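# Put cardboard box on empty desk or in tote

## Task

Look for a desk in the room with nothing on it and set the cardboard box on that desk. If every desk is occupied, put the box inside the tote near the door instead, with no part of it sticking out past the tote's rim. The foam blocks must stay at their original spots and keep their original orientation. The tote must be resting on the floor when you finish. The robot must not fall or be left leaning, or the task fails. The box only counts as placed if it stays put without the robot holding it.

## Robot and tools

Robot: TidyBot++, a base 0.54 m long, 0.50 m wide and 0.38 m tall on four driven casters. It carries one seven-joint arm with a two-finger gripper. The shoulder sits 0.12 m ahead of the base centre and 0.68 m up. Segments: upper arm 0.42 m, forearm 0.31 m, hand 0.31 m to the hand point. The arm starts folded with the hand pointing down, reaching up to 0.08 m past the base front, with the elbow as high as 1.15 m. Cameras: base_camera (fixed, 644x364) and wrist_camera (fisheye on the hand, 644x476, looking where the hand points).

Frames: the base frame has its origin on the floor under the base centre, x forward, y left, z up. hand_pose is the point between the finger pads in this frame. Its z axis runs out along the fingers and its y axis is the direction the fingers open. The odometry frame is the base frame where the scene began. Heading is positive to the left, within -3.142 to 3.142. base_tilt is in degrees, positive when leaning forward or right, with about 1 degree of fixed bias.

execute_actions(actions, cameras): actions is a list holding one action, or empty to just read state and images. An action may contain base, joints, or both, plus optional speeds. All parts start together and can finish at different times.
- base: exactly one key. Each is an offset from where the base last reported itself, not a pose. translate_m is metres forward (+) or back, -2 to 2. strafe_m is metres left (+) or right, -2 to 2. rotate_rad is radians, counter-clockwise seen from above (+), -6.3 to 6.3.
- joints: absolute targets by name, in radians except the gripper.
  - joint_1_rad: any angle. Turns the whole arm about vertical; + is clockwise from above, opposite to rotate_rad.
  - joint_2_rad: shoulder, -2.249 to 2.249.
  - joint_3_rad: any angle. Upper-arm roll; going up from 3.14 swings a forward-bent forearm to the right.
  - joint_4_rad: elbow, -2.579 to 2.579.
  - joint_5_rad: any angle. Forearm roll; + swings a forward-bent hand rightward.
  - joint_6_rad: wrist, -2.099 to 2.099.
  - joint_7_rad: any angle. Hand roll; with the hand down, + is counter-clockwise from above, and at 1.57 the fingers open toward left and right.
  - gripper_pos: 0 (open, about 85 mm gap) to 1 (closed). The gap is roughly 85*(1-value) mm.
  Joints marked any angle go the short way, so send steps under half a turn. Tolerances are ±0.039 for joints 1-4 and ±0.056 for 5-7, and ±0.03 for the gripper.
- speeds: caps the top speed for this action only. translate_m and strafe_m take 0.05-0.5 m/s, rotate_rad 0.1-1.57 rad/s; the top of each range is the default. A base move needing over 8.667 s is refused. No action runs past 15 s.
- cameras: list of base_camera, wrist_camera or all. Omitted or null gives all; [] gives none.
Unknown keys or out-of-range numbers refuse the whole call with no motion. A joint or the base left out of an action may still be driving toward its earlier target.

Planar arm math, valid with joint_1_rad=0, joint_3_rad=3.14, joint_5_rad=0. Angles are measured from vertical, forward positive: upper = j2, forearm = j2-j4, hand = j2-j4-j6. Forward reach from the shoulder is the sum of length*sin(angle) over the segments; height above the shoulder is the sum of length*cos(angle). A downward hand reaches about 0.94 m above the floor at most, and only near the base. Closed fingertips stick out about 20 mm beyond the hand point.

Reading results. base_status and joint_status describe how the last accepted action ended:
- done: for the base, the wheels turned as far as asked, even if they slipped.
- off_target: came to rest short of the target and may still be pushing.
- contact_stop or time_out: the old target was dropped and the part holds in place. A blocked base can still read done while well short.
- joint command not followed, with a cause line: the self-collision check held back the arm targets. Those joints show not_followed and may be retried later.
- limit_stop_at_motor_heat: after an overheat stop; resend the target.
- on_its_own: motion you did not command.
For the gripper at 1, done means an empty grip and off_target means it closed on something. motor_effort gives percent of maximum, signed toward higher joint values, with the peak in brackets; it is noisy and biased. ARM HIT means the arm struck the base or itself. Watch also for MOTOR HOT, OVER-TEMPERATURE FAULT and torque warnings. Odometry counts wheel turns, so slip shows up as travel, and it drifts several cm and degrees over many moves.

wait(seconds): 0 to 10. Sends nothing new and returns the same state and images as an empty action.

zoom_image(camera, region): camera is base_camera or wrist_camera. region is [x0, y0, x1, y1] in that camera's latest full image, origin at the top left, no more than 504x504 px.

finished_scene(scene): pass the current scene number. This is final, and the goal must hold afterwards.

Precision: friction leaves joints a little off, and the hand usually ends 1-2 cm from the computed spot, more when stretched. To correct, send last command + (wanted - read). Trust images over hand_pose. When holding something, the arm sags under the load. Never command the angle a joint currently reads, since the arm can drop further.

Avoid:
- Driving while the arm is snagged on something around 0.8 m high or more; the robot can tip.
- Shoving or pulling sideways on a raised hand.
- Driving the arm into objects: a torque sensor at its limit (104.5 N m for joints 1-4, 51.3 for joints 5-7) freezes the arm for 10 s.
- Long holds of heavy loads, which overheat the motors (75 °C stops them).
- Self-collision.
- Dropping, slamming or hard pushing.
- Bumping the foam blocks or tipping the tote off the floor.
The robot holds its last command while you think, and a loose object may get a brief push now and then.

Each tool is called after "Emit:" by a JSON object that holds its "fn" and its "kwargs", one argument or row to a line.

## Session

Emit:
{"fn": "execute_actions", "kwargs": {
  "actions": [
    {"joints":{"joint_6_rad":0.2},"base":{"rotate_rad":-1.5}}
  ]
}}

Emit:
{"fn": "execute_actions", "kwargs": {
  "actions": [
    {"base":{"rotate_rad":-1.6}}
  ],
  "cameras": ["wrist_camera"]
}}

Emit:
{"fn": "execute_actions", "kwargs": {
  "actions": [
    {"base":{"rotate_rad":-1.6}}
  ],
  "cameras": ["wrist_camera"]
}}

Emit:
{"fn": "execute_actions", "kwargs": {
  "actions": [
    {"base":{"rotate_rad":-1.5}}
  ],
  "cameras": ["wrist_camera"]
}}

Scene clock: 2.33 s.
base_odometry: x=+0.000 y=+0.000 heading=-1.500 (m, m, rad; odometry frame)
base_tilt: forward=+0.4 right=-0.4 (deg)
base_status: done
joint_positions: joint_1_rad=+0.003 joint_2_rad=-0.367 joint_3_rad=+3.104 joint_4_rad=-2.497 joint_5_rad=+0.000 joint_6_rad=+0.191 joint_7_rad=+1.607 gripper_pos=+0.000
joint_status: all done
motor_effort: joint_1_rad=-1(1) joint_2_rad=-5(6) joint_3_rad=+0(2) joint_4_rad=+21(22) joint_5_rad=+1(1) joint_6_rad=+8(8) joint_7_rad=-1(0) (%)
hand_pose: x=+0.5244 y=+0.0162 z=+0.7956 quat_wxyz=(+0.007, +0.824, +0.032, +0.566) (m; base frame)
pictures: base_camera, wrist_camera
camera_calibration (this result's frames):
wrist_camera: T_world_to_cam=[[0.0276311, -0.999275, 0.0261903, -0.0210396], [-0.386309, -0.0348393, -0.921711, 0.989545], [0.921955, 0.0153503, -0.386992, -0.0445066], [0, 0, 0, 1]] pos_world=[0.423885, 0.0141339, 0.895402]
Images, in order (width x height): base_camera 644x364, wrist_camera 644x476.

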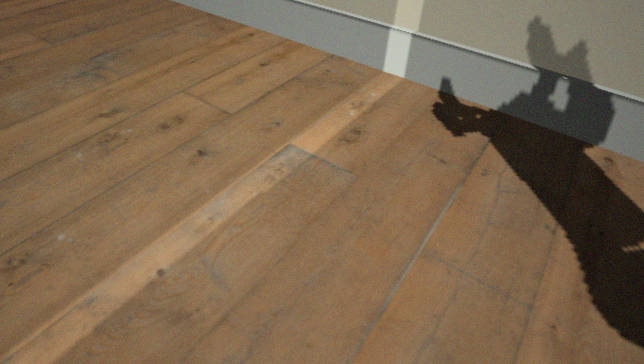

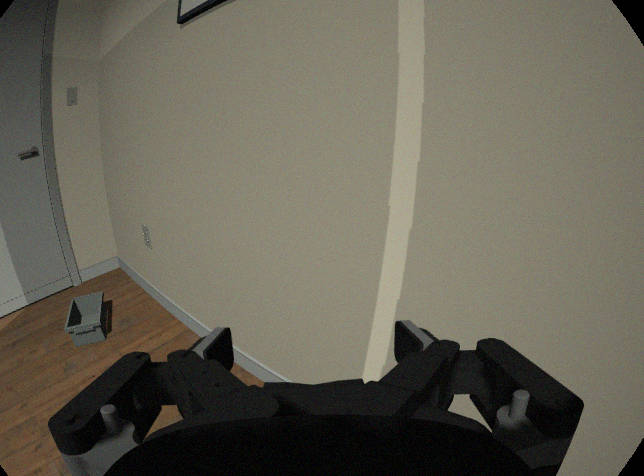

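Scene clock: 4.63 s.
base_odometry: x=+0.000 y=+0.000 heading=-3.099 (m, m, rad; odometry frame)
base_tilt: forward=+0.4 right=-0.4 (deg)
base_status: done
joint_positions: joint_1_rad=+0.003 joint_2_rad=-0.367 joint_3_rad=+3.104 joint_4_rad=-2.497 joint_5_rad=+0.000 joint_6_rad=+0.191 joint_7_rad=+1.607 gripper_pos=+0.000
joint_status: not commanded
motor_effort: joint_1_rad=+0(1) joint_2_rad=-6(6) joint_3_rad=+1(2) joint_4_rad=+22(22) joint_5_rad=+0(0) joint_6_rad=+8(8) joint_7_rad=+1(0) (%)
hand_pose: x=+0.5244 y=+0.0161 z=+0.7956 quat_wxyz=(+0.007, +0.824, +0.032, +0.566) (m; base frame)
pictures: wrist_camera
camera_calibration (this result's frames):
wrist_camera: T_world_to_cam=[[0.0274551, -0.999282, 0.0261229, -0.0209728], [-0.386315, -0.034709, -0.921714, 0.989549], [0.921958, 0.0152141, -0.38699, -0.0445097], [0, 0, 0, 1]] pos_world=[0.423889, 0.0140657, 0.895404]
Images, in order (width x height): wrist_camera 644x476.

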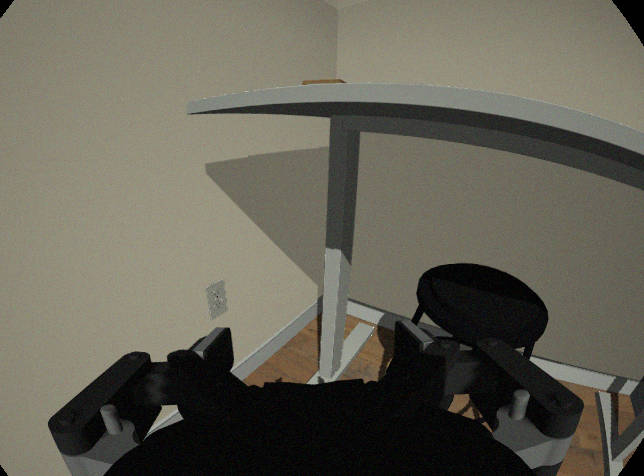

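Scene clock: 6.93 s.
base_odometry: x=+0.000 y=+0.000 heading=+1.584 (m, m, rad; odometry frame)
base_tilt: forward=+0.4 right=-0.3 (deg)
base_status: done
joint_positions: joint_1_rad=+0.003 joint_2_rad=-0.367 joint_3_rad=+3.104 joint_4_rad=-2.497 joint_5_rad=+0.000 joint_6_rad=+0.191 joint_7_rad=+1.607 gripper_pos=+0.000
joint_status: not commanded
motor_effort: joint_1_rad=+0(1) joint_2_rad=-6(7) joint_3_rad=+1(2) joint_4_rad=+22(22) joint_5_rad=+0(0) joint_6_rad=+8(8) joint_7_rad=+0(0) (%)
hand_pose: x=+0.5244 y=+0.0160 z=+0.7956 quat_wxyz=(+0.007, +0.824, +0.032, +0.566) (m; base frame)
pictures: wrist_camera
camera_calibration (this result's frames):
wrist_camera: T_world_to_cam=[[0.0273074, -0.999287, 0.0260662, -0.0209167], [-0.38632, -0.0345997, -0.921716, 0.989553], [0.921961, 0.0150998, -0.386989, -0.0445119], [0, 0, 0, 1]] pos_world=[0.423893, 0.0140085, 0.895406]
Images, in order (width x height): wrist_camera 644x476.

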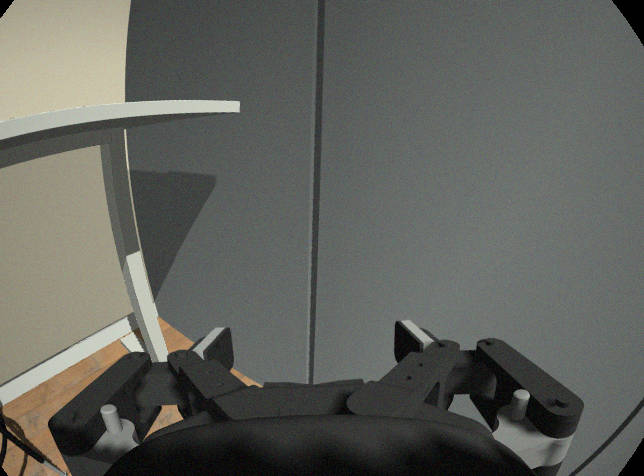

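Scene clock: 9.17 s.
base_odometry: x=+0.000 y=+0.000 heading=+0.085 (m, m, rad; odometry frame)
base_tilt: forward=+0.3 right=-0.4 (deg)
base_status: done
joint_positions: joint_1_rad=+0.003 joint_2_rad=-0.367 joint_3_rad=+3.104 joint_4_rad=-2.497 joint_5_rad=+0.000 joint_6_rad=+0.191 joint_7_rad=+1.607 gripper_pos=+0.000
joint_status: not commanded
motor_effort: joint_1_rad=+0(1) joint_2_rad=-5(6) joint_3_rad=+0(2) joint_4_rad=+22(22) joint_5_rad=+1(1) joint_6_rad=+8(8) joint_7_rad=+0(1) (%)
hand_pose: x=+0.5244 y=+0.0159 z=+0.7956 quat_wxyz=(+0.007, +0.824, +0.032, +0.566) (m; base frame)
pictures: wrist_camera
camera_calibration (this result's frames):
wrist_camera: T_world_to_cam=[[0.0271745, -0.999292, 0.0260149, -0.0208659], [-0.386325, -0.034501, -0.921717, 0.989556], [0.921963, 0.014997, -0.386989, -0.0445137], [0, 0, 0, 1]] pos_world=[0.423897, 0.0139571, 0.895407]
Images, in order (width x height): wrist_camera 644x476.

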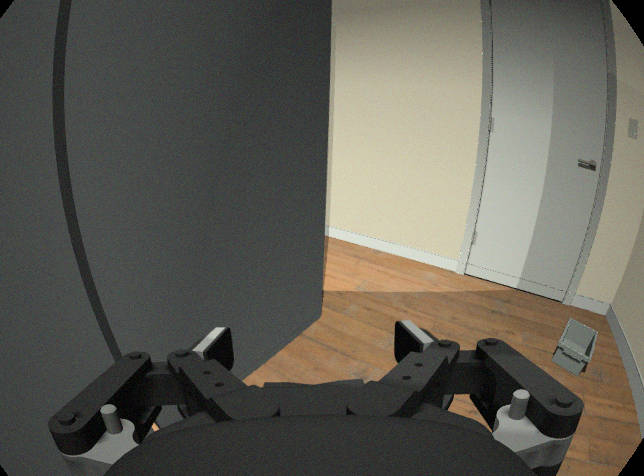

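Emit:
{"fn": "execute_actions", "kwargs": {
  "actions": [
    {"base":{"rotate_rad":2.5},"joints":{"joint_2_rad":-0.2,"joint_4_rad":-0.8,"joint_6_rad":-1.4}}
  ]
}}

Scene clock: 12.50 s.
base_odometry: x=+0.000 y=+0.000 heading=+2.584 (m, m, rad; odometry frame)
base_tilt: forward=+0.3 right=-0.3 (deg)
base_status: done
joint_positions: joint_1_rad=+0.003 joint_2_rad=-0.221 joint_3_rad=+3.104 joint_4_rad=-0.818 joint_5_rad=+0.000 joint_6_rad=-1.370 joint_7_rad=+1.607 gripper_pos=+0.000
joint_status: all done
motor_effort: joint_1_rad=+0(2) joint_2_rad=-6(14) joint_3_rad=+0(2) joint_4_rad=+16(26) joint_5_rad=+1(2) joint_6_rad=+8(8) joint_7_rad=+0(0) (%)
hand_pose: x=+0.4902 y=+0.0183 z=+1.2320 quat_wxyz=(+0.004, +0.832, +0.031, +0.554) (m; base frame)
pictures: base_camera, wrist_camera
camera_calibration (this result's frames):
wrist_camera: T_world_to_cam=[[0.0289051, -0.999364, 0.020902, -0.023477], [-0.412381, -0.0309706, -0.910485, 1.37751], [0.910553, 0.017698, -0.413013, 0.193481], [0, 0, 0, 1]] pos_world=[0.392561, 0.0157759, 1.3346]
Images, in order (width x height): base_camera 644x364, wrist_camera 644x476.

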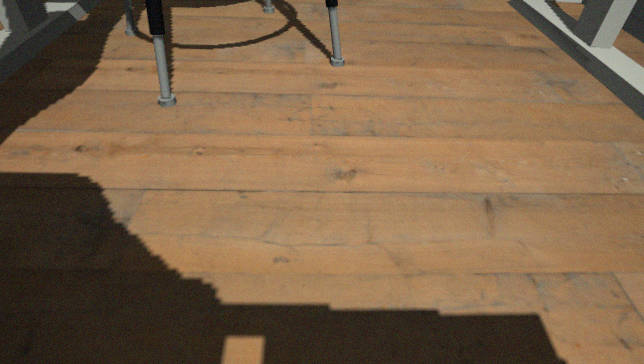

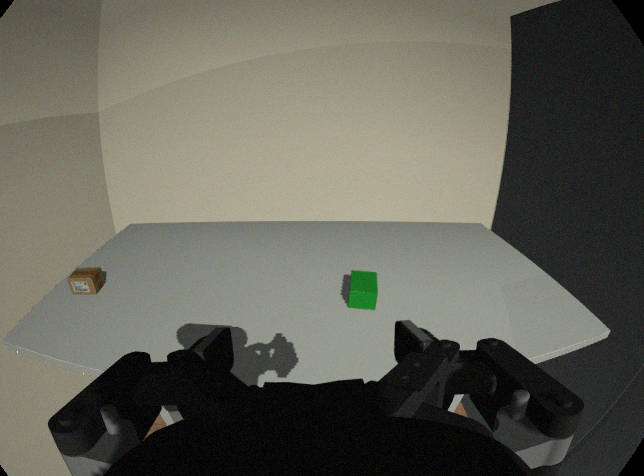

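Emit:
{"fn": "execute_actions", "kwargs": {
  "actions": [
    {"base":{"strafe_m":0.45},"joints":{"joint_2_rad":0.0,"joint_4_rad":-0.7,"joint_6_rad":-1.9,"joint_1_rad":-0.3}}
  ]
}}

Scene clock: 15.20 s.
base_odometry: x=-0.237 y=-0.382 heading=+2.585 (m, m, rad; odometry frame)
base_tilt: forward=+0.4 right=-0.4 (deg)
base_status: done
joint_positions: joint_1_rad=-0.281 joint_2_rad=-0.005 joint_3_rad=+3.104 joint_4_rad=-0.724 joint_5_rad=+0.000 joint_6_rad=-1.871 joint_7_rad=+1.607 gripper_pos=+0.000
joint_status: all done
motor_effort: joint_1_rad=+0(2) joint_2_rad=-14(16) joint_3_rad=+0(2) joint_4_rad=+16(17) joint_5_rad=+1(1) joint_6_rad=+4(7) joint_7_rad=+0(0) (%)
hand_pose: x=+0.4675 y=+0.1165 z=+1.0741 quat_wxyz=(-0.038, +0.947, +0.170, +0.270) (m; base frame)
pictures: base_camera, wrist_camera
camera_calibration (this result's frames):
wrist_camera: T_world_to_cam=[[0.31671, -0.948429, 0.013321, -0.0537507], [-0.820019, -0.280835, -0.498698, 1.00486], [0.476721, 0.147019, -0.866673, 0.822192], [0, 0, 0, 1]] pos_world=[0.449075, 0.110344, 1.21441]
Images, in order (width x height): base_camera 644x364, wrist_camera 644x476.

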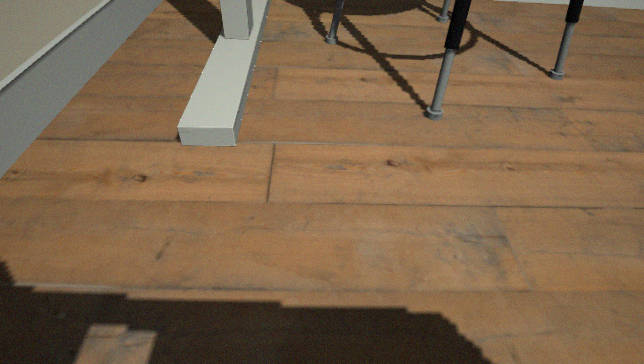

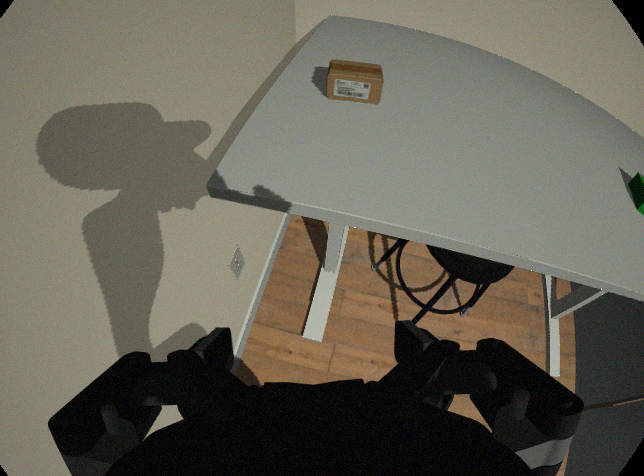

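Emit:
{"fn": "execute_actions", "kwargs": {
  "actions": [
    {"joints":{"joint_1_rad":-0.43,"joint_7_rad":3.14,"joint_2_rad":0.0,"joint_4_rad":-0.65,"joint_6_rad":-1.75}}
  ],
  "cameras": []
}}

Emit:
{"fn": "execute_actions", "kwargs": {
  "actions": [
    {"base":{"translate_m":0.33}}
  ]
}}

Scene clock: 17.40 s.
base_odometry: x=-0.237 y=-0.382 heading=+2.585 (m, m, rad; odometry frame)
base_tilt: forward=+0.3 right=-0.4 (deg)
base_status: not commanded
joint_positions: joint_1_rad=-0.406 joint_2_rad=-0.005 joint_3_rad=+3.104 joint_4_rad=-0.673 joint_5_rad=+0.000 joint_6_rad=-1.779 joint_7_rad=+3.130 gripper_pos=+0.000
joint_status: all done
motor_effort: joint_1_rad=+0(1) joint_2_rad=-14(15) joint_3_rad=+0(0) joint_4_rad=+16(17) joint_5_rad=+0(0) joint_6_rad=+5(6) joint_7_rad=+0(1) (%)
hand_pose: x=+0.4718 y=+0.1692 z=+1.1102 quat_wxyz=(+0.180, +0.507, +0.792, +0.289) (m; base frame)
pictures: none
No camera images: the call's "cameras" was empty. Leave "cameras" out to get every camera's image.

Scene clock: 19.40 s.
base_odometry: x=-0.518 y=-0.208 heading=+2.586 (m, m, rad; odometry frame)
base_tilt: forward=+0.4 right=-0.3 (deg)
base_status: done
joint_positions: joint_1_rad=-0.406 joint_2_rad=+0.005 joint_3_rad=+3.104 joint_4_rad=-0.670 joint_5_rad=+0.000 joint_6_rad=-1.778 joint_7_rad=+3.130 gripper_pos=+0.000
joint_status: not commanded
motor_effort: joint_1_rad=+0(1) joint_2_rad=-15(19) joint_3_rad=+0(1) joint_4_rad=+16(17) joint_5_rad=+1(0) joint_6_rad=+5(5) joint_7_rad=+0(1) (%)
hand_pose: x=+0.4758 y=+0.1711 z=+1.1078 quat_wxyz=(+0.179, +0.507, +0.793, +0.286) (m; base frame)
pictures: base_camera, wrist_camera
camera_calibration (this result's frames):
wrist_camera: T_world_to_cam=[[0.707582, 0.294862, 0.642172, -1.10032], [0.385639, -0.922649, -0.00127345, 0.0288689], [0.592123, 0.248548, -0.76656, 0.656239], [0, 0, 0, 1]] pos_world=[0.378856, 0.18797, 1.20967]
Images, in order (width x height): base_camera 644x364, wrist_camera 644x476.

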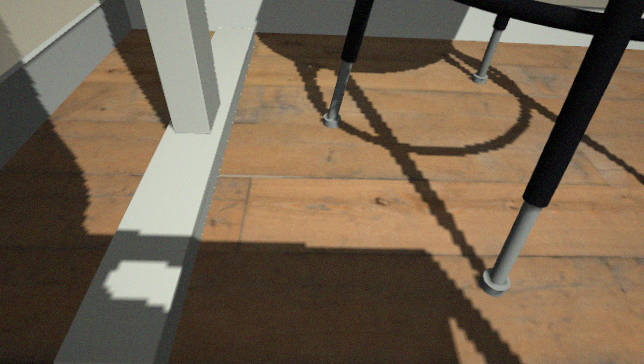

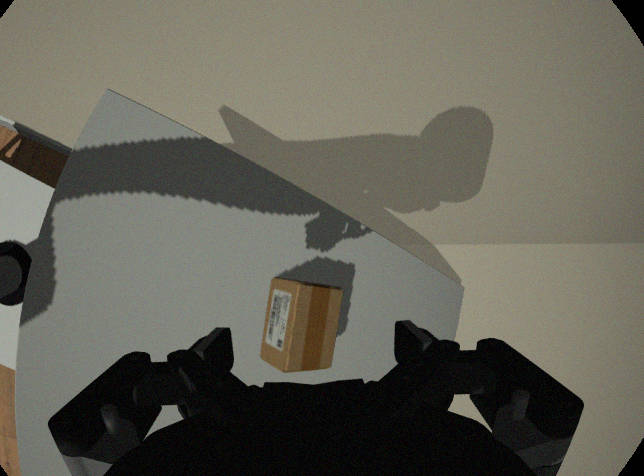

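Emit:
{"fn": "execute_actions", "kwargs": {
  "actions": [
    {"joints":{"joint_2_rad":0.2,"joint_4_rad":-0.55,"joint_6_rad":-1.78}}
  ],
  "cameras": ["wrist_camera"]
}}

Emit:
{"fn": "execute_actions", "kwargs": {
  "actions": [
    {"joints":{"joint_2_rad":0.27,"joint_4_rad":-0.66,"joint_6_rad":-1.75}}
  ],
  "cameras": ["wrist_camera"]
}}

Scene clock: 21.13 s.
base_odometry: x=-0.518 y=-0.208 heading=+2.586 (m, m, rad; odometry frame)
base_tilt: forward=+0.3 right=-0.4 (deg)
base_status: not commanded
joint_positions: joint_1_rad=-0.406 joint_2_rad=+0.204 joint_3_rad=+3.104 joint_4_rad=-0.572 joint_5_rad=+0.000 joint_6_rad=-1.778 joint_7_rad=+3.130 gripper_pos=+0.000
joint_status: all done
motor_effort: joint_1_rad=+0(1) joint_2_rad=-23(27) joint_3_rad=+0(0) joint_4_rad=+16(18) joint_5_rad=+0(1) joint_6_rad=+4(6) joint_7_rad=+0(0) (%)
hand_pose: x=+0.5510 y=+0.2033 z=+1.0592 quat_wxyz=(+0.150, +0.517, +0.806, +0.247) (m; base frame)
pictures: wrist_camera
camera_calibration (this result's frames):
wrist_camera: T_world_to_cam=[[0.764827, 0.316727, 0.561002, -1.0819], [0.385037, -0.922893, -0.00388972, 0.0326961], [0.516513, 0.218982, -0.827805, 0.678939], [0, 0, 0, 1]] pos_world=[0.464193, 0.224165, 1.1691]
Images, in order (width x height): wrist_camera 644x476.

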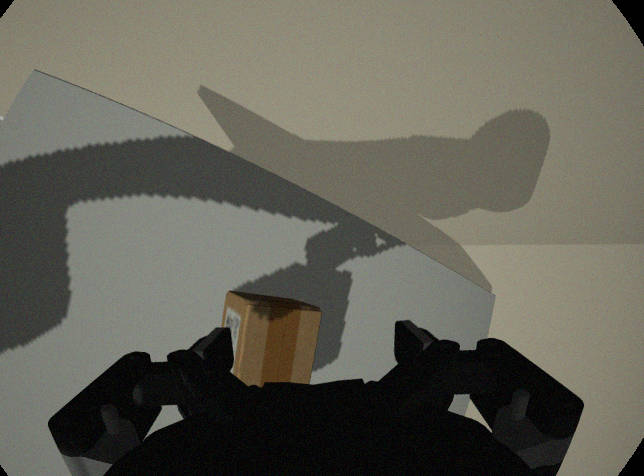

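Scene clock: 22.20 s.
base_odometry: x=-0.518 y=-0.208 heading=+2.586 (m, m, rad; odometry frame)
base_tilt: forward=+0.3 right=-0.3 (deg)
base_status: not commanded
joint_positions: joint_1_rad=-0.406 joint_2_rad=+0.265 joint_3_rad=+3.104 joint_4_rad=-0.644 joint_5_rad=+0.000 joint_6_rad=-1.778 joint_7_rad=+3.130 gripper_pos=+0.000
joint_status: all done
motor_effort: joint_1_rad=+0(1) joint_2_rad=-27(29) joint_3_rad=+0(0) joint_4_rad=+18(18) joint_5_rad=+0(0) joint_6_rad=+3(5) joint_7_rad=+1(0) (%)
hand_pose: x=+0.5665 y=+0.2101 z=+1.0011 quat_wxyz=(+0.115, +0.527, +0.820, +0.193) (m; base frame)
pictures: wrist_camera
camera_calibration (this result's frames):
wrist_camera: T_world_to_cam=[[0.826022, 0.345107, 0.445633, -0.988445], [0.385405, -0.922748, 0.000211994, 0.0283945], [0.41128, 0.171574, -0.895216, 0.758519], [0, 0, 0, 1]] pos_world=[0.493569, 0.237178, 1.11952]
Images, in order (width x height): wrist_camera 644x476.

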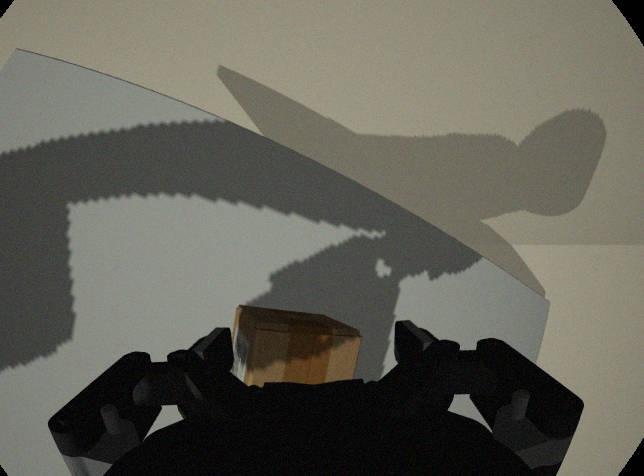

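Emit:
{"fn": "execute_actions", "kwargs": {
  "actions": [
    {"joints":{"joint_4_rad":-0.79}}
  ],
  "cameras": ["wrist_camera"]
}}

Emit:
{"fn": "execute_actions", "kwargs": {
  "actions": [
    {"joints":{"gripper_pos":1}}
  ],
  "cameras": ["wrist_camera"]
}}

Scene clock: 23.30 s.
base_odometry: x=-0.518 y=-0.208 heading=+2.586 (m, m, rad; odometry frame)
base_tilt: forward=+0.4 right=-0.3 (deg)
base_status: not commanded
joint_positions: joint_1_rad=-0.406 joint_2_rad=+0.251 joint_3_rad=+3.104 joint_4_rad=-0.738 joint_5_rad=+0.000 joint_6_rad=-1.764 joint_7_rad=+3.130 gripper_pos=+0.000
joint_status: joint_4_rad off_target (ended at -0.738, target -0.790)
motor_effort: joint_1_rad=+0(1) joint_2_rad=-21(27) joint_3_rad=+0(1) joint_4_rad=+13(18) joint_5_rad=+0(0) joint_6_rad=+0(4) joint_7_rad=+0(0) (%)
hand_pose: x=+0.5575 y=+0.2065 z=+0.9740 quat_wxyz=(+0.098, +0.530, +0.826, +0.166) (m; base frame)
pictures: wrist_camera
camera_calibration (this result's frames):
wrist_camera: T_world_to_cam=[[0.850103, 0.35774, 0.386454, -0.926062], [0.386419, -0.922316, 0.00376166, 0.0244191], [0.357778, 0.146135, -0.922301, 0.800012], [0, 0, 0, 1]] pos_world=[0.491585, 0.236902, 1.09564]
Images, in order (width x height): wrist_camera 644x476.

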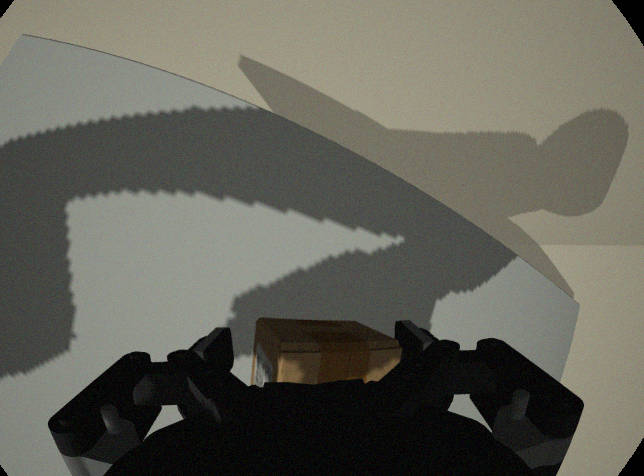

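Scene clock: 24.40 s.
base_odometry: x=-0.518 y=-0.208 heading=+2.586 (m, m, rad; odometry frame)
base_tilt: forward=+0.4 right=-0.4 (deg)
base_status: not commanded
joint_positions: joint_1_rad=-0.406 joint_2_rad=+0.236 joint_3_rad=+3.104 joint_4_rad=-0.741 joint_5_rad=+0.000 joint_6_rad=-1.758 joint_7_rad=+3.130 gripper_pos=+0.264
joint_status: gripper_pos off_target (ended at +0.264, target +1.000)
motor_effort: joint_1_rad=+0(1) joint_2_rad=-19(20) joint_3_rad=+0(0) joint_4_rad=+11(16) joint_5_rad=-1(1) joint_6_rad=+0(3) joint_7_rad=+0(1) (%)
hand_pose: x=+0.5544 y=+0.2053 z=+0.9814 quat_wxyz=(+0.103, +0.529, +0.824, +0.174) (m; base frame)
pictures: wrist_camera
camera_calibration (this result's frames):
wrist_camera: T_world_to_cam=[[0.843182, 0.354835, 0.403901, -0.938561], [0.386472, -0.922295, 0.0034586, 0.0247507], [0.373743, 0.15318, -0.914796, 0.790399], [0, 0, 0, 1]] pos_world=[0.486406, 0.234789, 1.10205]
Images, in order (width x height): wrist_camera 644x476.

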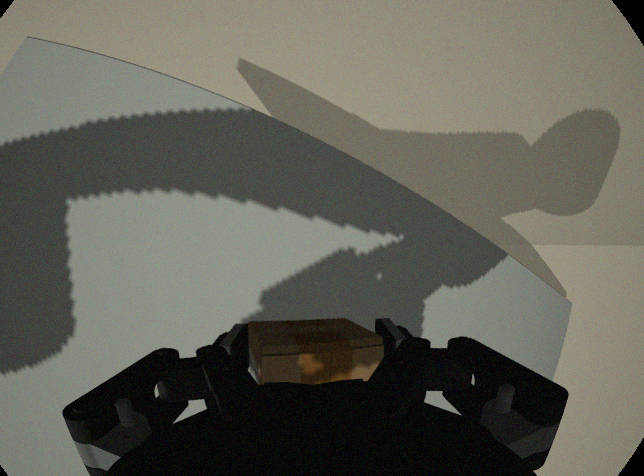

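Gripped (tilted). Lift and back out.

Emit:
{"fn": "execute_actions", "kwargs": {
  "actions": [
    {"joints":{"joint_2_rad":0.0,"joint_4_rad":-0.6,"joint_6_rad":-1.75}}
  ],
  "cameras": ["wrist_camera"]
}}

Emit:
{"fn": "execute_actions", "kwargs": {
  "actions": [
    {"base":{"translate_m":-0.5}}
  ],
  "cameras": ["wrist_camera"]
}}

Scene clock: 26.20 s.
base_odometry: x=-0.518 y=-0.208 heading=+2.586 (m, m, rad; odometry frame)
base_tilt: forward=+0.4 right=-0.3 (deg)
base_status: not commanded
joint_positions: joint_1_rad=-0.406 joint_2_rad=-0.005 joint_3_rad=+3.104 joint_4_rad=-0.611 joint_5_rad=+0.000 joint_6_rad=-1.758 joint_7_rad=+3.130 gripper_pos=+0.264
joint_status: all done
motor_effort: joint_1_rad=+0(0) joint_2_rad=-14(33) joint_3_rad=+0(0) joint_4_rad=+16(22) joint_5_rad=+0(0) joint_6_rad=+6(7) joint_7_rad=+1(1) (%)
hand_pose: x=+0.4749 y=+0.1710 z=+1.1390 quat_wxyz=(+0.201, +0.499, +0.780, +0.321) (m; base frame)
pictures: wrist_camera
camera_calibration (this result's frames):
wrist_camera: T_world_to_cam=[[0.65344, 0.269669, 0.707316, -1.16394], [0.386231, -0.922388, -0.00514575, 0.0332585], [0.651032, 0.27655, -0.706879, 0.579953], [0, 0, 0, 1]] pos_world=[0.370153, 0.18417, 1.2334]
Images, in order (width x height): wrist_camera 644x476.

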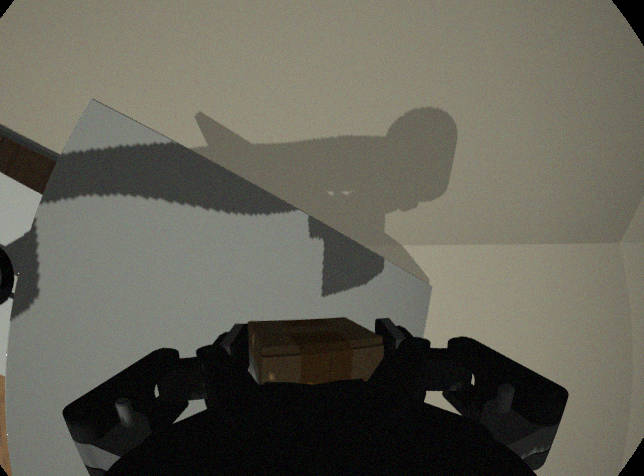

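Scene clock: 28.67 s.
base_odometry: x=-0.093 y=-0.472 heading=+2.585 (m, m, rad; odometry frame)
base_tilt: forward=+0.4 right=-0.4 (deg)
base_status: done
joint_positions: joint_1_rad=-0.409 joint_2_rad=-0.004 joint_3_rad=+3.104 joint_4_rad=-0.611 joint_5_rad=+0.000 joint_6_rad=-1.758 joint_7_rad=+3.130 gripper_pos=+0.264
joint_status: not commanded
motor_effort: joint_1_rad=+0(3) joint_2_rad=-14(19) joint_3_rad=+0(3) joint_4_rad=+16(17) joint_5_rad=+0(1) joint_6_rad=+6(7) joint_7_rad=+0(0) (%)
hand_pose: x=+0.4748 y=+0.1719 z=+1.1387 quat_wxyz=(+0.200, +0.498, +0.780, +0.321) (m; base frame)
pictures: wrist_camera
camera_calibration (this result's frames):
wrist_camera: T_world_to_cam=[[0.653251, 0.271295, 0.706868, -1.16361], [0.388272, -0.921531, -0.00513895, 0.033011], [0.650006, 0.277814, -0.707327, 0.580381], [0, 0, 0, 1]] pos_world=[0.370063, 0.184865, 1.23321]
Images, in order (width x height): wrist_camera 644x476.

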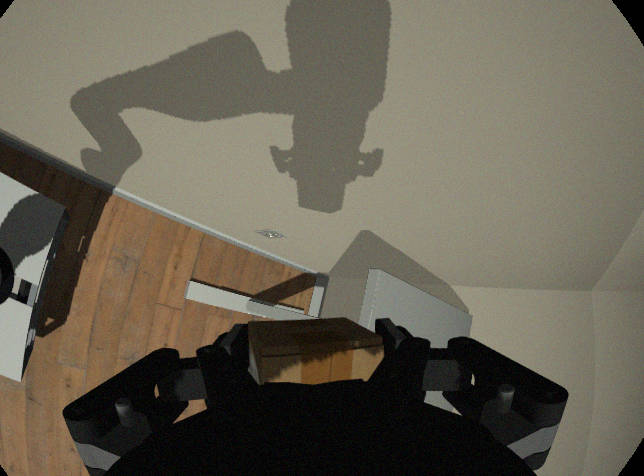

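Emit:
{"fn": "execute_actions", "kwargs": {
  "actions": [
    {"base":{"strafe_m":-0.35},"joints":{"joint_1_rad":0,"joint_2_rad":-0.36,"joint_4_rad":-2.3,"joint_6_rad":0.2,"joint_7_rad":1.6}}
  ],
  "cameras": []
}}

Emit:
{"fn": "execute_actions", "kwargs": {
  "actions": [
    {"base":{"rotate_rad":3.14}}
  ],
  "cameras": []
}}

Emit:
{"fn": "execute_actions", "kwargs": {
  "actions": [
    {"base":{"translate_m":1.0},"joints":{"joint_1_rad":-1.2,"joint_2_rad":0,"joint_4_rad":-0.6,"joint_6_rad":-1.2}}
  ]
}}

Scene clock: 31.70 s.
base_odometry: x=+0.092 y=-0.175 heading=+2.584 (m, m, rad; odometry frame)
base_tilt: forward=+0.4 right=-0.4 (deg)
base_status: done
joint_positions: joint_1_rad=-0.026 joint_2_rad=-0.335 joint_3_rad=+3.104 joint_4_rad=-2.287 joint_5_rad=+0.000 joint_6_rad=+0.164 joint_7_rad=+1.628 gripper_pos=+0.264
joint_status: all done
motor_effort: joint_1_rad=+0(1) joint_2_rad=-10(18) joint_3_rad=+0(2) joint_4_rad=+24(26) joint_5_rad=+0(1) joint_6_rad=+9(9) joint_7_rad=+0(0) (%)
hand_pose: x=+0.5750 y=+0.0321 z=+0.8950 quat_wxyz=(+0.003, +0.778, +0.050, +0.626) (m; base frame)
pictures: none
No camera images: the call's "cameras" was empty. Leave "cameras" out to get every camera's image.

Scene clock: 35.00 s.
base_odometry: x=+0.092 y=-0.175 heading=-0.559 (m, m, rad; odometry frame)
base_tilt: forward=+0.3 right=-0.3 (deg)
base_status: done
joint_positions: joint_1_rad=-0.020 joint_2_rad=-0.336 joint_3_rad=+3.104 joint_4_rad=-2.287 joint_5_rad=+0.000 joint_6_rad=+0.165 joint_7_rad=+1.628 gripper_pos=+0.264
joint_status: not commanded
motor_effort: joint_1_rad=+0(1) joint_2_rad=-9(10) joint_3_rad=+0(2) joint_4_rad=+24(25) joint_5_rad=+1(0) joint_6_rad=+9(10) joint_7_rad=+0(0) (%)
hand_pose: x=+0.5751 y=+0.0293 z=+0.8954 quat_wxyz=(+0.005, +0.778, +0.048, +0.627) (m; base frame)
pictures: none
No camera images: the call's "cameras" was empty. Leave "cameras" out to get every camera's image.

Scene clock: 38.37 s.
base_odometry: x=+0.941 y=-0.704 heading=-0.558 (m, m, rad; odometry frame)
base_tilt: forward=+0.4 right=-0.4 (deg)
base_status: done
joint_positions: joint_1_rad=-1.175 joint_2_rad=-0.011 joint_3_rad=+3.104 joint_4_rad=-0.627 joint_5_rad=+0.000 joint_6_rad=-1.175 joint_7_rad=+1.628 gripper_pos=+0.264
joint_status: all done
motor_effort: joint_1_rad=+0(1) joint_2_rad=-16(18) joint_3_rad=+0(1) joint_4_rad=+18(26) joint_5_rad=+0(1) joint_6_rad=+9(10) joint_7_rad=+0(0) (%)
hand_pose: x=+0.2860 y=+0.4501 z=+1.2915 quat_wxyz=(-0.341, +0.628, +0.463, +0.524) (m; base frame)
pictures: base_camera, wrist_camera
camera_calibration (this result's frames):
wrist_camera: T_world_to_cam=[[0.935051, -0.353025, 0.0324622, -0.152306], [-0.0575596, -0.241532, -0.968684, 1.42931], [0.349811, 0.9039, -0.246164, -0.0576891], [0, 0, 0, 1]] pos_world=[0.244864, 0.343601, 1.37529]
Images, in order (width x height): base_camera 644x364, wrist_camera 644x476.

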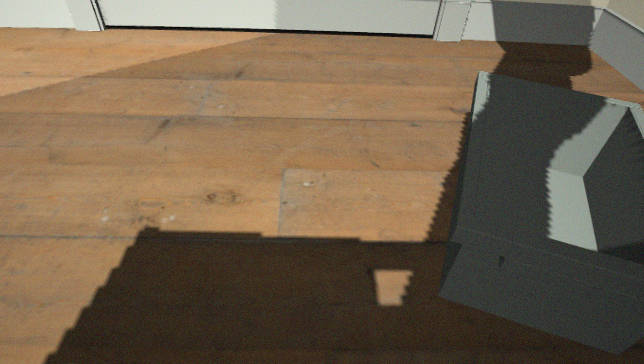

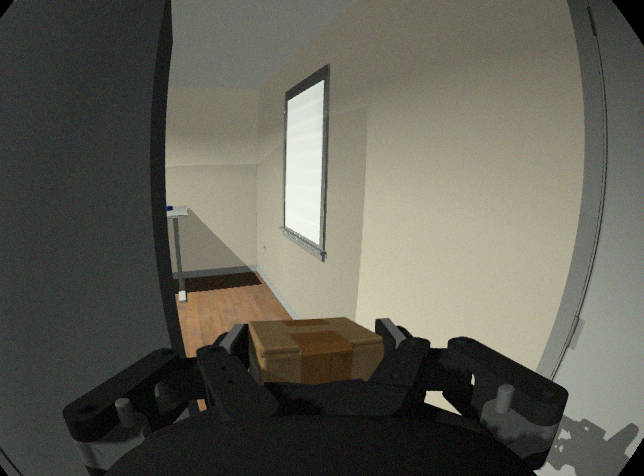

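Emit:
{"fn": "execute_actions", "kwargs": {
  "actions": [
    {"base":{"strafe_m":0.2},"joints":{"joint_1_rad":-1.57}}
  ],
  "cameras": ["base_camera"]
}}

Emit:
{"fn": "execute_actions", "kwargs": {
  "actions": [
    {"base":{"translate_m":0.55}}
  ],
  "cameras": ["wrist_camera"]
}}

Emit:
{"fn": "execute_actions", "kwargs": {
  "actions": [
    {"base":{"strafe_m":1.2},"joints":{"joint_1_rad":-1.9}}
  ],
  "cameras": ["wrist_camera"]
}}

Scene clock: 40.17 s.
base_odometry: x=+1.047 y=-0.535 heading=-0.558 (m, m, rad; odometry frame)
base_tilt: forward=+0.4 right=-0.3 (deg)
base_status: done
joint_positions: joint_1_rad=-1.548 joint_2_rad=+0.010 joint_3_rad=+3.104 joint_4_rad=-0.623 joint_5_rad=+0.000 joint_6_rad=-1.177 joint_7_rad=+1.628 gripper_pos=+0.264
joint_status: all done
motor_effort: joint_1_rad=+0(1) joint_2_rad=-16(22) joint_3_rad=+0(1) joint_4_rad=+18(19) joint_5_rad=+1(0) joint_6_rad=+9(10) joint_7_rad=+0(0) (%)
hand_pose: x=+0.1107 y=+0.4922 z=+1.2820 quat_wxyz=(-0.427, +0.536, +0.576, +0.446) (m; base frame)
pictures: base_camera
Images, in order (width x height): base_camera 644x364.

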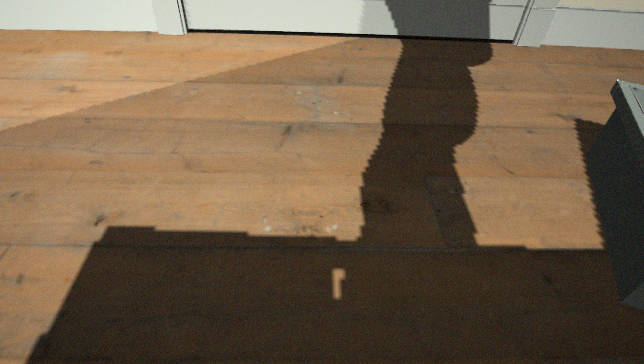

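Scene clock: 42.63 s.
base_odometry: x=+1.514 y=-0.826 heading=-0.558 (m, m, rad; odometry frame)
base_tilt: forward=+0.3 right=-0.4 (deg)
base_status: done
joint_positions: joint_1_rad=-1.550 joint_2_rad=+0.010 joint_3_rad=+3.104 joint_4_rad=-0.623 joint_5_rad=+0.000 joint_6_rad=-1.178 joint_7_rad=+1.628 gripper_pos=+0.264
joint_status: not commanded
motor_effort: joint_1_rad=+0(3) joint_2_rad=-17(19) joint_3_rad=+0(2) joint_4_rad=+18(19) joint_5_rad=+0(1) joint_6_rad=+10(9) joint_7_rad=+0(0) (%)
hand_pose: x=+0.1096 y=+0.4922 z=+1.2820 quat_wxyz=(-0.428, +0.535, +0.576, +0.445) (m; base frame)
pictures: wrist_camera
camera_calibration (this result's frames):
wrist_camera: T_world_to_cam=[[0.999382, 0.0151915, 0.0317, -0.159458], [0.0345985, -0.265681, -0.96344, 1.41518], [-0.00621402, 0.963941, -0.266042, -0.00135242], [0, 0, 0, 1]] pos_world=[0.110388, 0.379712, 1.36814]
Images, in order (width x height): wrist_camera 644x476.

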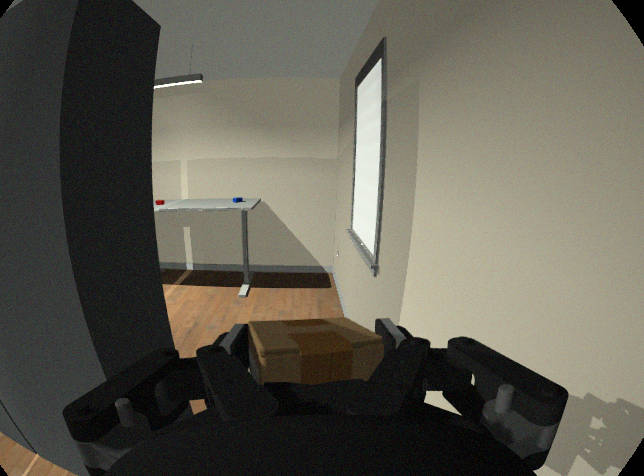

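Scene clock: 46.40 s.
base_odometry: x=+2.150 y=+0.192 heading=-0.558 (m, m, rad; odometry frame)
base_tilt: forward=+0.3 right=-0.4 (deg)
base_status: done
joint_positions: joint_1_rad=-1.879 joint_2_rad=+0.008 joint_3_rad=+3.104 joint_4_rad=-0.622 joint_5_rad=+0.000 joint_6_rad=-1.179 joint_7_rad=+1.628 gripper_pos=+0.264
joint_status: all done
motor_effort: joint_1_rad=+0(1) joint_2_rad=-16(21) joint_3_rad=+0(1) joint_4_rad=+18(19) joint_5_rad=+0(1) joint_6_rad=+8(10) joint_7_rad=+0(0) (%)
hand_pose: x=-0.0480 y=+0.4614 z=+1.2832 quat_wxyz=(-0.495, +0.434, +0.655, +0.370) (m; base frame)
pictures: wrist_camera
camera_calibration (this result's frames):
wrist_camera: T_world_to_cam=[[0.941202, 0.336346, 0.0317727, -0.152592], [0.117749, -0.238436, -0.963993, 1.4058], [-0.316659, 0.911054, -0.264021, 0.0345573], [0, 0, 0, 1]] pos_world=[-0.0109691, 0.355035, 1.36916]
Images, in order (width x height): wrist_camera 644x476.

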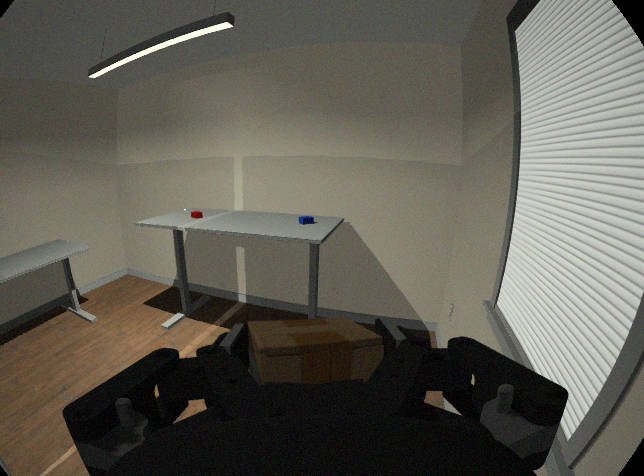

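Third desk partly visible; get further in.

Emit:
{"fn": "execute_actions", "kwargs": {
  "actions": [
    {"base":{"strafe_m":0.7},"joints":{"joint_1_rad":-2.7}}
  ],
  "cameras": ["wrist_camera"]
}}

Scene clock: 49.20 s.
base_odometry: x=+2.521 y=+0.786 heading=-0.558 (m, m, rad; odometry frame)
base_tilt: forward=+0.3 right=-0.3 (deg)
base_status: done
joint_positions: joint_1_rad=-2.675 joint_2_rad=+0.003 joint_3_rad=+3.104 joint_4_rad=-0.621 joint_5_rad=+0.000 joint_6_rad=-1.179 joint_7_rad=+1.628 gripper_pos=+0.264
joint_status: all done
motor_effort: joint_1_rad=+0(2) joint_2_rad=-17(20) joint_3_rad=+0(2) joint_4_rad=+18(19) joint_5_rad=+0(1) joint_6_rad=+9(9) joint_7_rad=+0(0) (%)
hand_pose: x=-0.3246 y=+0.2014 z=+1.2862 quat_wxyz=(-0.602, +0.145, +0.771, +0.149) (m; base frame)
pictures: wrist_camera
camera_calibration (this result's frames):
wrist_camera: T_world_to_cam=[[0.417448, 0.908138, 0.0319667, -0.0904003], [0.247758, -0.0799013, -0.965522, 1.39146], [-0.874273, 0.410975, -0.258353, 0.0970211], [0, 0, 0, 1]] pos_world=[-0.222185, 0.153402, 1.37144]
Images, in order (width x height): wrist_camera 644x476.

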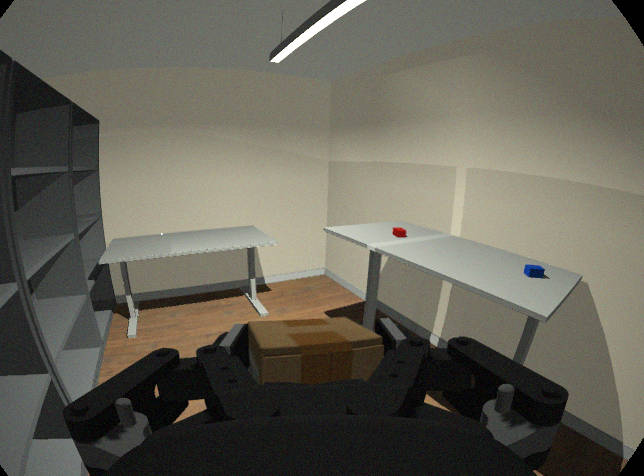

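Emit:
{"fn": "execute_actions", "kwargs": {
  "actions": [
    {"base":{"translate_m":-1.3},"joints":{"joint_1_rad":-3.1}}
  ],
  "cameras": []
}}

Emit:
{"fn": "execute_actions", "kwargs": {
  "actions": [
    {"base":{"rotate_rad":3.14},"joints":{"joint_1_rad":-0.2}}
  ],
  "cameras": []
}}

Emit:
{"fn": "execute_actions", "kwargs": {
  "actions": [
    {"joints":{"joint_1_rad":0,"joint_2_rad":0.2,"joint_4_rad":-0.9,"joint_6_rad":-1.9,"joint_7_rad":1.6}}
  ]
}}

Scene clock: 53.33 s.
base_odometry: x=+1.418 y=+1.476 heading=-0.559 (m, m, rad; odometry frame)
base_tilt: forward=+0.4 right=-0.3 (deg)
base_status: done
joint_positions: joint_1_rad=-3.078 joint_2_rad=+0.007 joint_3_rad=+3.104 joint_4_rad=-0.620 joint_5_rad=+0.000 joint_6_rad=-1.180 joint_7_rad=+1.628 gripper_pos=+0.264
joint_status: all done
motor_effort: joint_1_rad=+0(1) joint_2_rad=-17(21) joint_3_rad=+0(1) joint_4_rad=+18(19) joint_5_rad=+1(0) joint_6_rad=+9(8) joint_7_rad=+0(1) (%)
hand_pose: x=-0.3705 y=+0.0117 z=+1.2842 quat_wxyz=(-0.618, -0.012, +0.785, +0.026) (m; base frame)
pictures: none
No camera images: the call's "cameras" was empty. Leave "cameras" out to get every camera's image.

Scene clock: 57.10 s.
base_odometry: x=+1.418 y=+1.476 heading=+2.581 (m, m, rad; odometry frame)
base_tilt: forward=+0.4 right=-0.3 (deg)
base_status: done
joint_positions: joint_1_rad=-0.222 joint_2_rad=+0.007 joint_3_rad=+3.104 joint_4_rad=-0.620 joint_5_rad=+0.000 joint_6_rad=-1.180 joint_7_rad=+1.628 gripper_pos=+0.264
joint_status: all done
motor_effort: joint_1_rad=+1(1) joint_2_rad=-17(19) joint_3_rad=+0(2) joint_4_rad=+18(19) joint_5_rad=+0(1) joint_6_rad=+9(9) joint_7_rad=-1(0) (%)
hand_pose: x=+0.5920 y=+0.1265 z=+1.2842 quat_wxyz=(-0.062, +0.776, +0.123, +0.616) (m; base frame)
pictures: none
No camera images: the call's "cameras" was empty. Leave "cameras" out to get every camera's image.

Scene clock: 58.70 s.
base_odometry: x=+1.418 y=+1.476 heading=+2.581 (m, m, rad; odometry frame)
base_tilt: forward=+0.4 right=-0.3 (deg)
base_status: not commanded
joint_positions: joint_1_rad=-0.022 joint_2_rad=+0.210 joint_3_rad=+3.104 joint_4_rad=-0.897 joint_5_rad=+0.000 joint_6_rad=-1.874 joint_7_rad=+1.628 gripper_pos=+0.264
joint_status: all done
motor_effort: joint_1_rad=+0(0) joint_2_rad=-25(31) joint_3_rad=+0(1) joint_4_rad=+18(21) joint_5_rad=+1(1) joint_6_rad=+1(9) joint_7_rad=+0(1) (%)
hand_pose: x=+0.5364 y=+0.0239 z=+0.9268 quat_wxyz=(-0.004, +0.995, +0.057, +0.080) (m; base frame)
pictures: base_camera, wrist_camera
camera_calibration (this result's frames):
wrist_camera: T_world_to_cam=[[0.0872427, -0.996167, 0.0063054, -0.0306995], [-0.987591, -0.0873179, -0.130538, 0.705952], [0.130588, 0.00516133, -0.991423, 0.979965], [0, 0, 0, 1]] pos_world=[0.571899, 0.0260025, 1.06391]
Images, in order (width x height): base_camera 644x364, wrist_camera 644x476.

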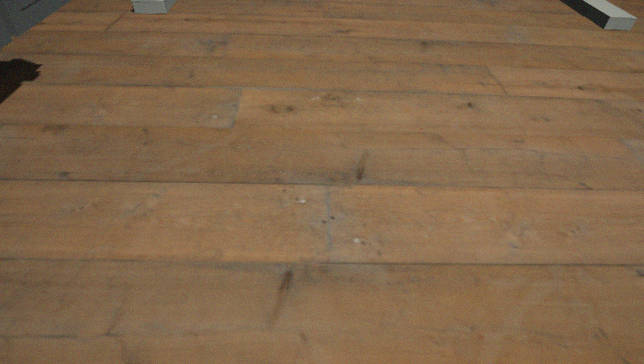

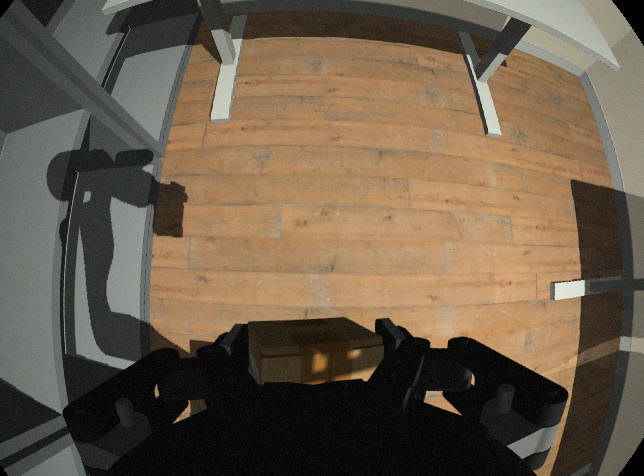

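Emit:
{"fn": "execute_actions", "kwargs": {
  "actions": [
    {"base":{"translate_m":0.85},"joints":{"joint_6_rad":-2.04}}
  ]
}}

Scene clock: 61.87 s.
base_odometry: x=+0.697 y=+1.927 heading=+2.582 (m, m, rad; odometry frame)
base_tilt: forward=+0.4 right=-0.3 (deg)
base_status: done
joint_positions: joint_1_rad=-0.022 joint_2_rad=+0.206 joint_3_rad=+3.104 joint_4_rad=-0.897 joint_5_rad=+0.000 joint_6_rad=-2.027 joint_7_rad=+1.628 gripper_pos=+0.264
joint_status: all done
motor_effort: joint_1_rad=+0(0) joint_2_rad=-25(28) joint_3_rad=+0(0) joint_4_rad=+18(19) joint_5_rad=+0(0) joint_6_rad=-1(2) joint_7_rad=+0(0) (%)
hand_pose: x=+0.4881 y=+0.0211 z=+0.9243 quat_wxyz=(-0.004, +0.998, +0.058, +0.006) (m; base frame)
pictures: base_camera, wrist_camera
camera_calibration (this result's frames):
wrist_camera: T_world_to_cam=[[0.089019, -0.996028, 0.00200438, -0.0261209], [-0.995869, -0.0889682, 0.0181718, 0.524287], [-0.0179213, -0.00361373, -0.999833, 1.06424], [0, 0, 0, 1]] pos_world=[0.543519, 0.0244737, 1.05459]
Images, in order (width x height): base_camera 644x364, wrist_camera 644x476.

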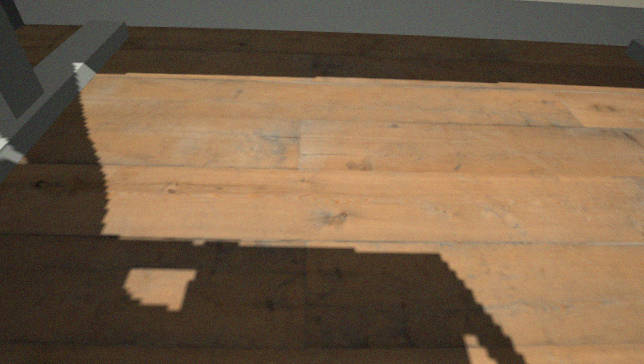

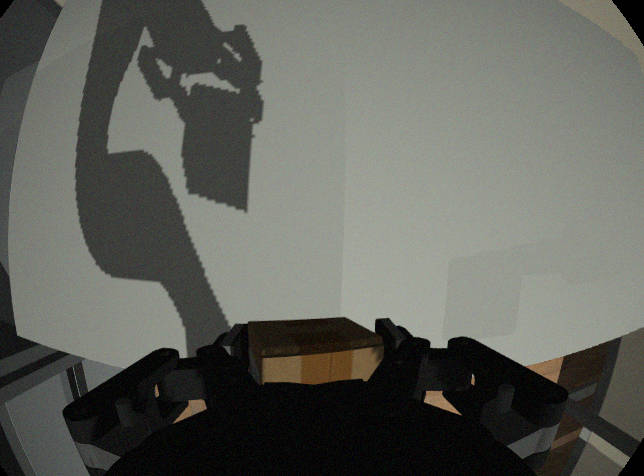

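Emit:
{"fn": "execute_actions", "kwargs": {
  "actions": [
    {"joints":{"joint_2_rad":0.36,"joint_4_rad":-1.1,"joint_6_rad":-1.68}}
  ],
  "cameras": ["wrist_camera"]
}}

Emit:
{"fn": "execute_actions", "kwargs": {
  "actions": [
    {"joints":{"joint_4_rad":-1.22,"joint_6_rad":-1.56}}
  ],
  "cameras": ["wrist_camera"]
}}

Scene clock: 63.43 s.
base_odometry: x=+0.697 y=+1.927 heading=+2.582 (m, m, rad; odometry frame)
base_tilt: forward=+0.4 right=-0.4 (deg)
base_status: not commanded
joint_positions: joint_1_rad=-0.022 joint_2_rad=+0.371 joint_3_rad=+3.104 joint_4_rad=-1.091 joint_5_rad=+0.000 joint_6_rad=-1.703 joint_7_rad=+1.628 gripper_pos=+0.264
joint_status: all done
motor_effort: joint_1_rad=+0(1) joint_2_rad=-32(37) joint_3_rad=+0(1) joint_4_rad=+19(22) joint_5_rad=+0(0) joint_6_rad=+0(0) joint_7_rad=+0(0) (%)
hand_pose: x=+0.5755 y=+0.0257 z=+0.7973 quat_wxyz=(-0.007, +0.998, +0.057, -0.011) (m; base frame)
pictures: wrist_camera
camera_calibration (this result's frames):
wrist_camera: T_world_to_cam=[[0.0876082, -0.996143, -0.00490296, -0.0227291], [-0.994789, -0.0877446, 0.0519291, 0.586506], [-0.052159, 0.000327995, -0.998639, 0.957501], [0, 0, 0, 1]] pos_world=[0.635383, 0.0285072, 0.92563]
Images, in order (width x height): wrist_camera 644x476.

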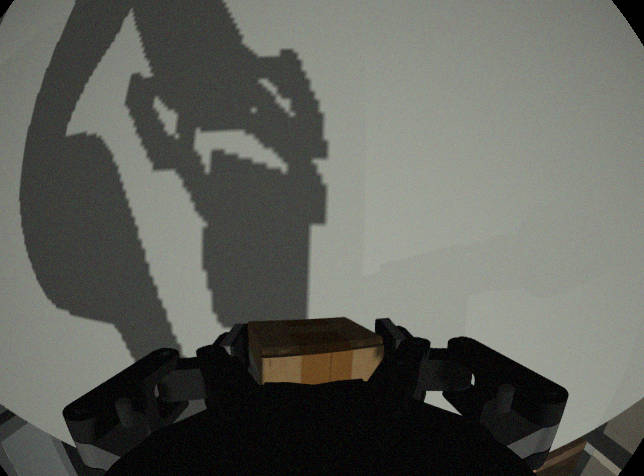

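Scene clock: 64.40 s.
base_odometry: x=+0.697 y=+1.927 heading=+2.582 (m, m, rad; odometry frame)
base_tilt: forward=+0.4 right=-0.4 (deg)
base_status: not commanded
joint_positions: joint_1_rad=-0.022 joint_2_rad=+0.371 joint_3_rad=+3.104 joint_4_rad=-1.206 joint_5_rad=+0.000 joint_6_rad=-1.589 joint_7_rad=+1.628 gripper_pos=+0.264
joint_status: all done
motor_effort: joint_1_rad=+0(0) joint_2_rad=-32(34) joint_3_rad=-1(0) joint_4_rad=+19(20) joint_5_rad=+0(0) joint_6_rad=+0(0) joint_7_rad=+0(0) (%)
hand_pose: x=+0.5772 y=+0.0263 z=+0.7613 quat_wxyz=(-0.007, +0.998, +0.057, -0.012) (m; base frame)
pictures: wrist_camera
camera_calibration (this result's frames):
wrist_camera: T_world_to_cam=[[0.0876191, -0.996142, -0.00492388, -0.0224618], [-0.994752, -0.0877568, 0.052608, 0.589505], [-0.0528371, 0.000288574, -0.998603, 0.922026], [0, 0, 0, 1]] pos_world=[0.637096, 0.0290919, 0.889615]
Images, in order (width x height): wrist_camera 644x476.

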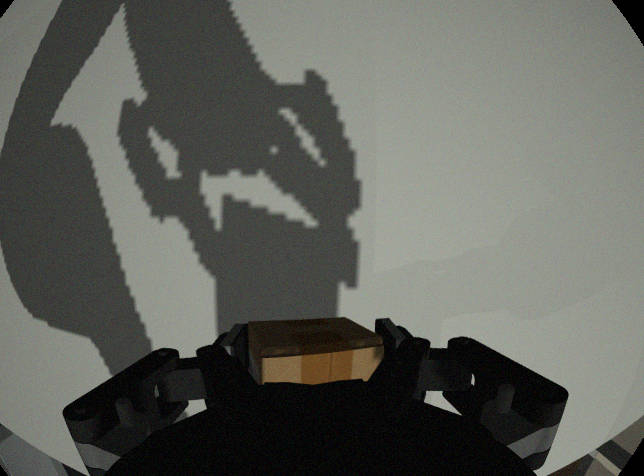

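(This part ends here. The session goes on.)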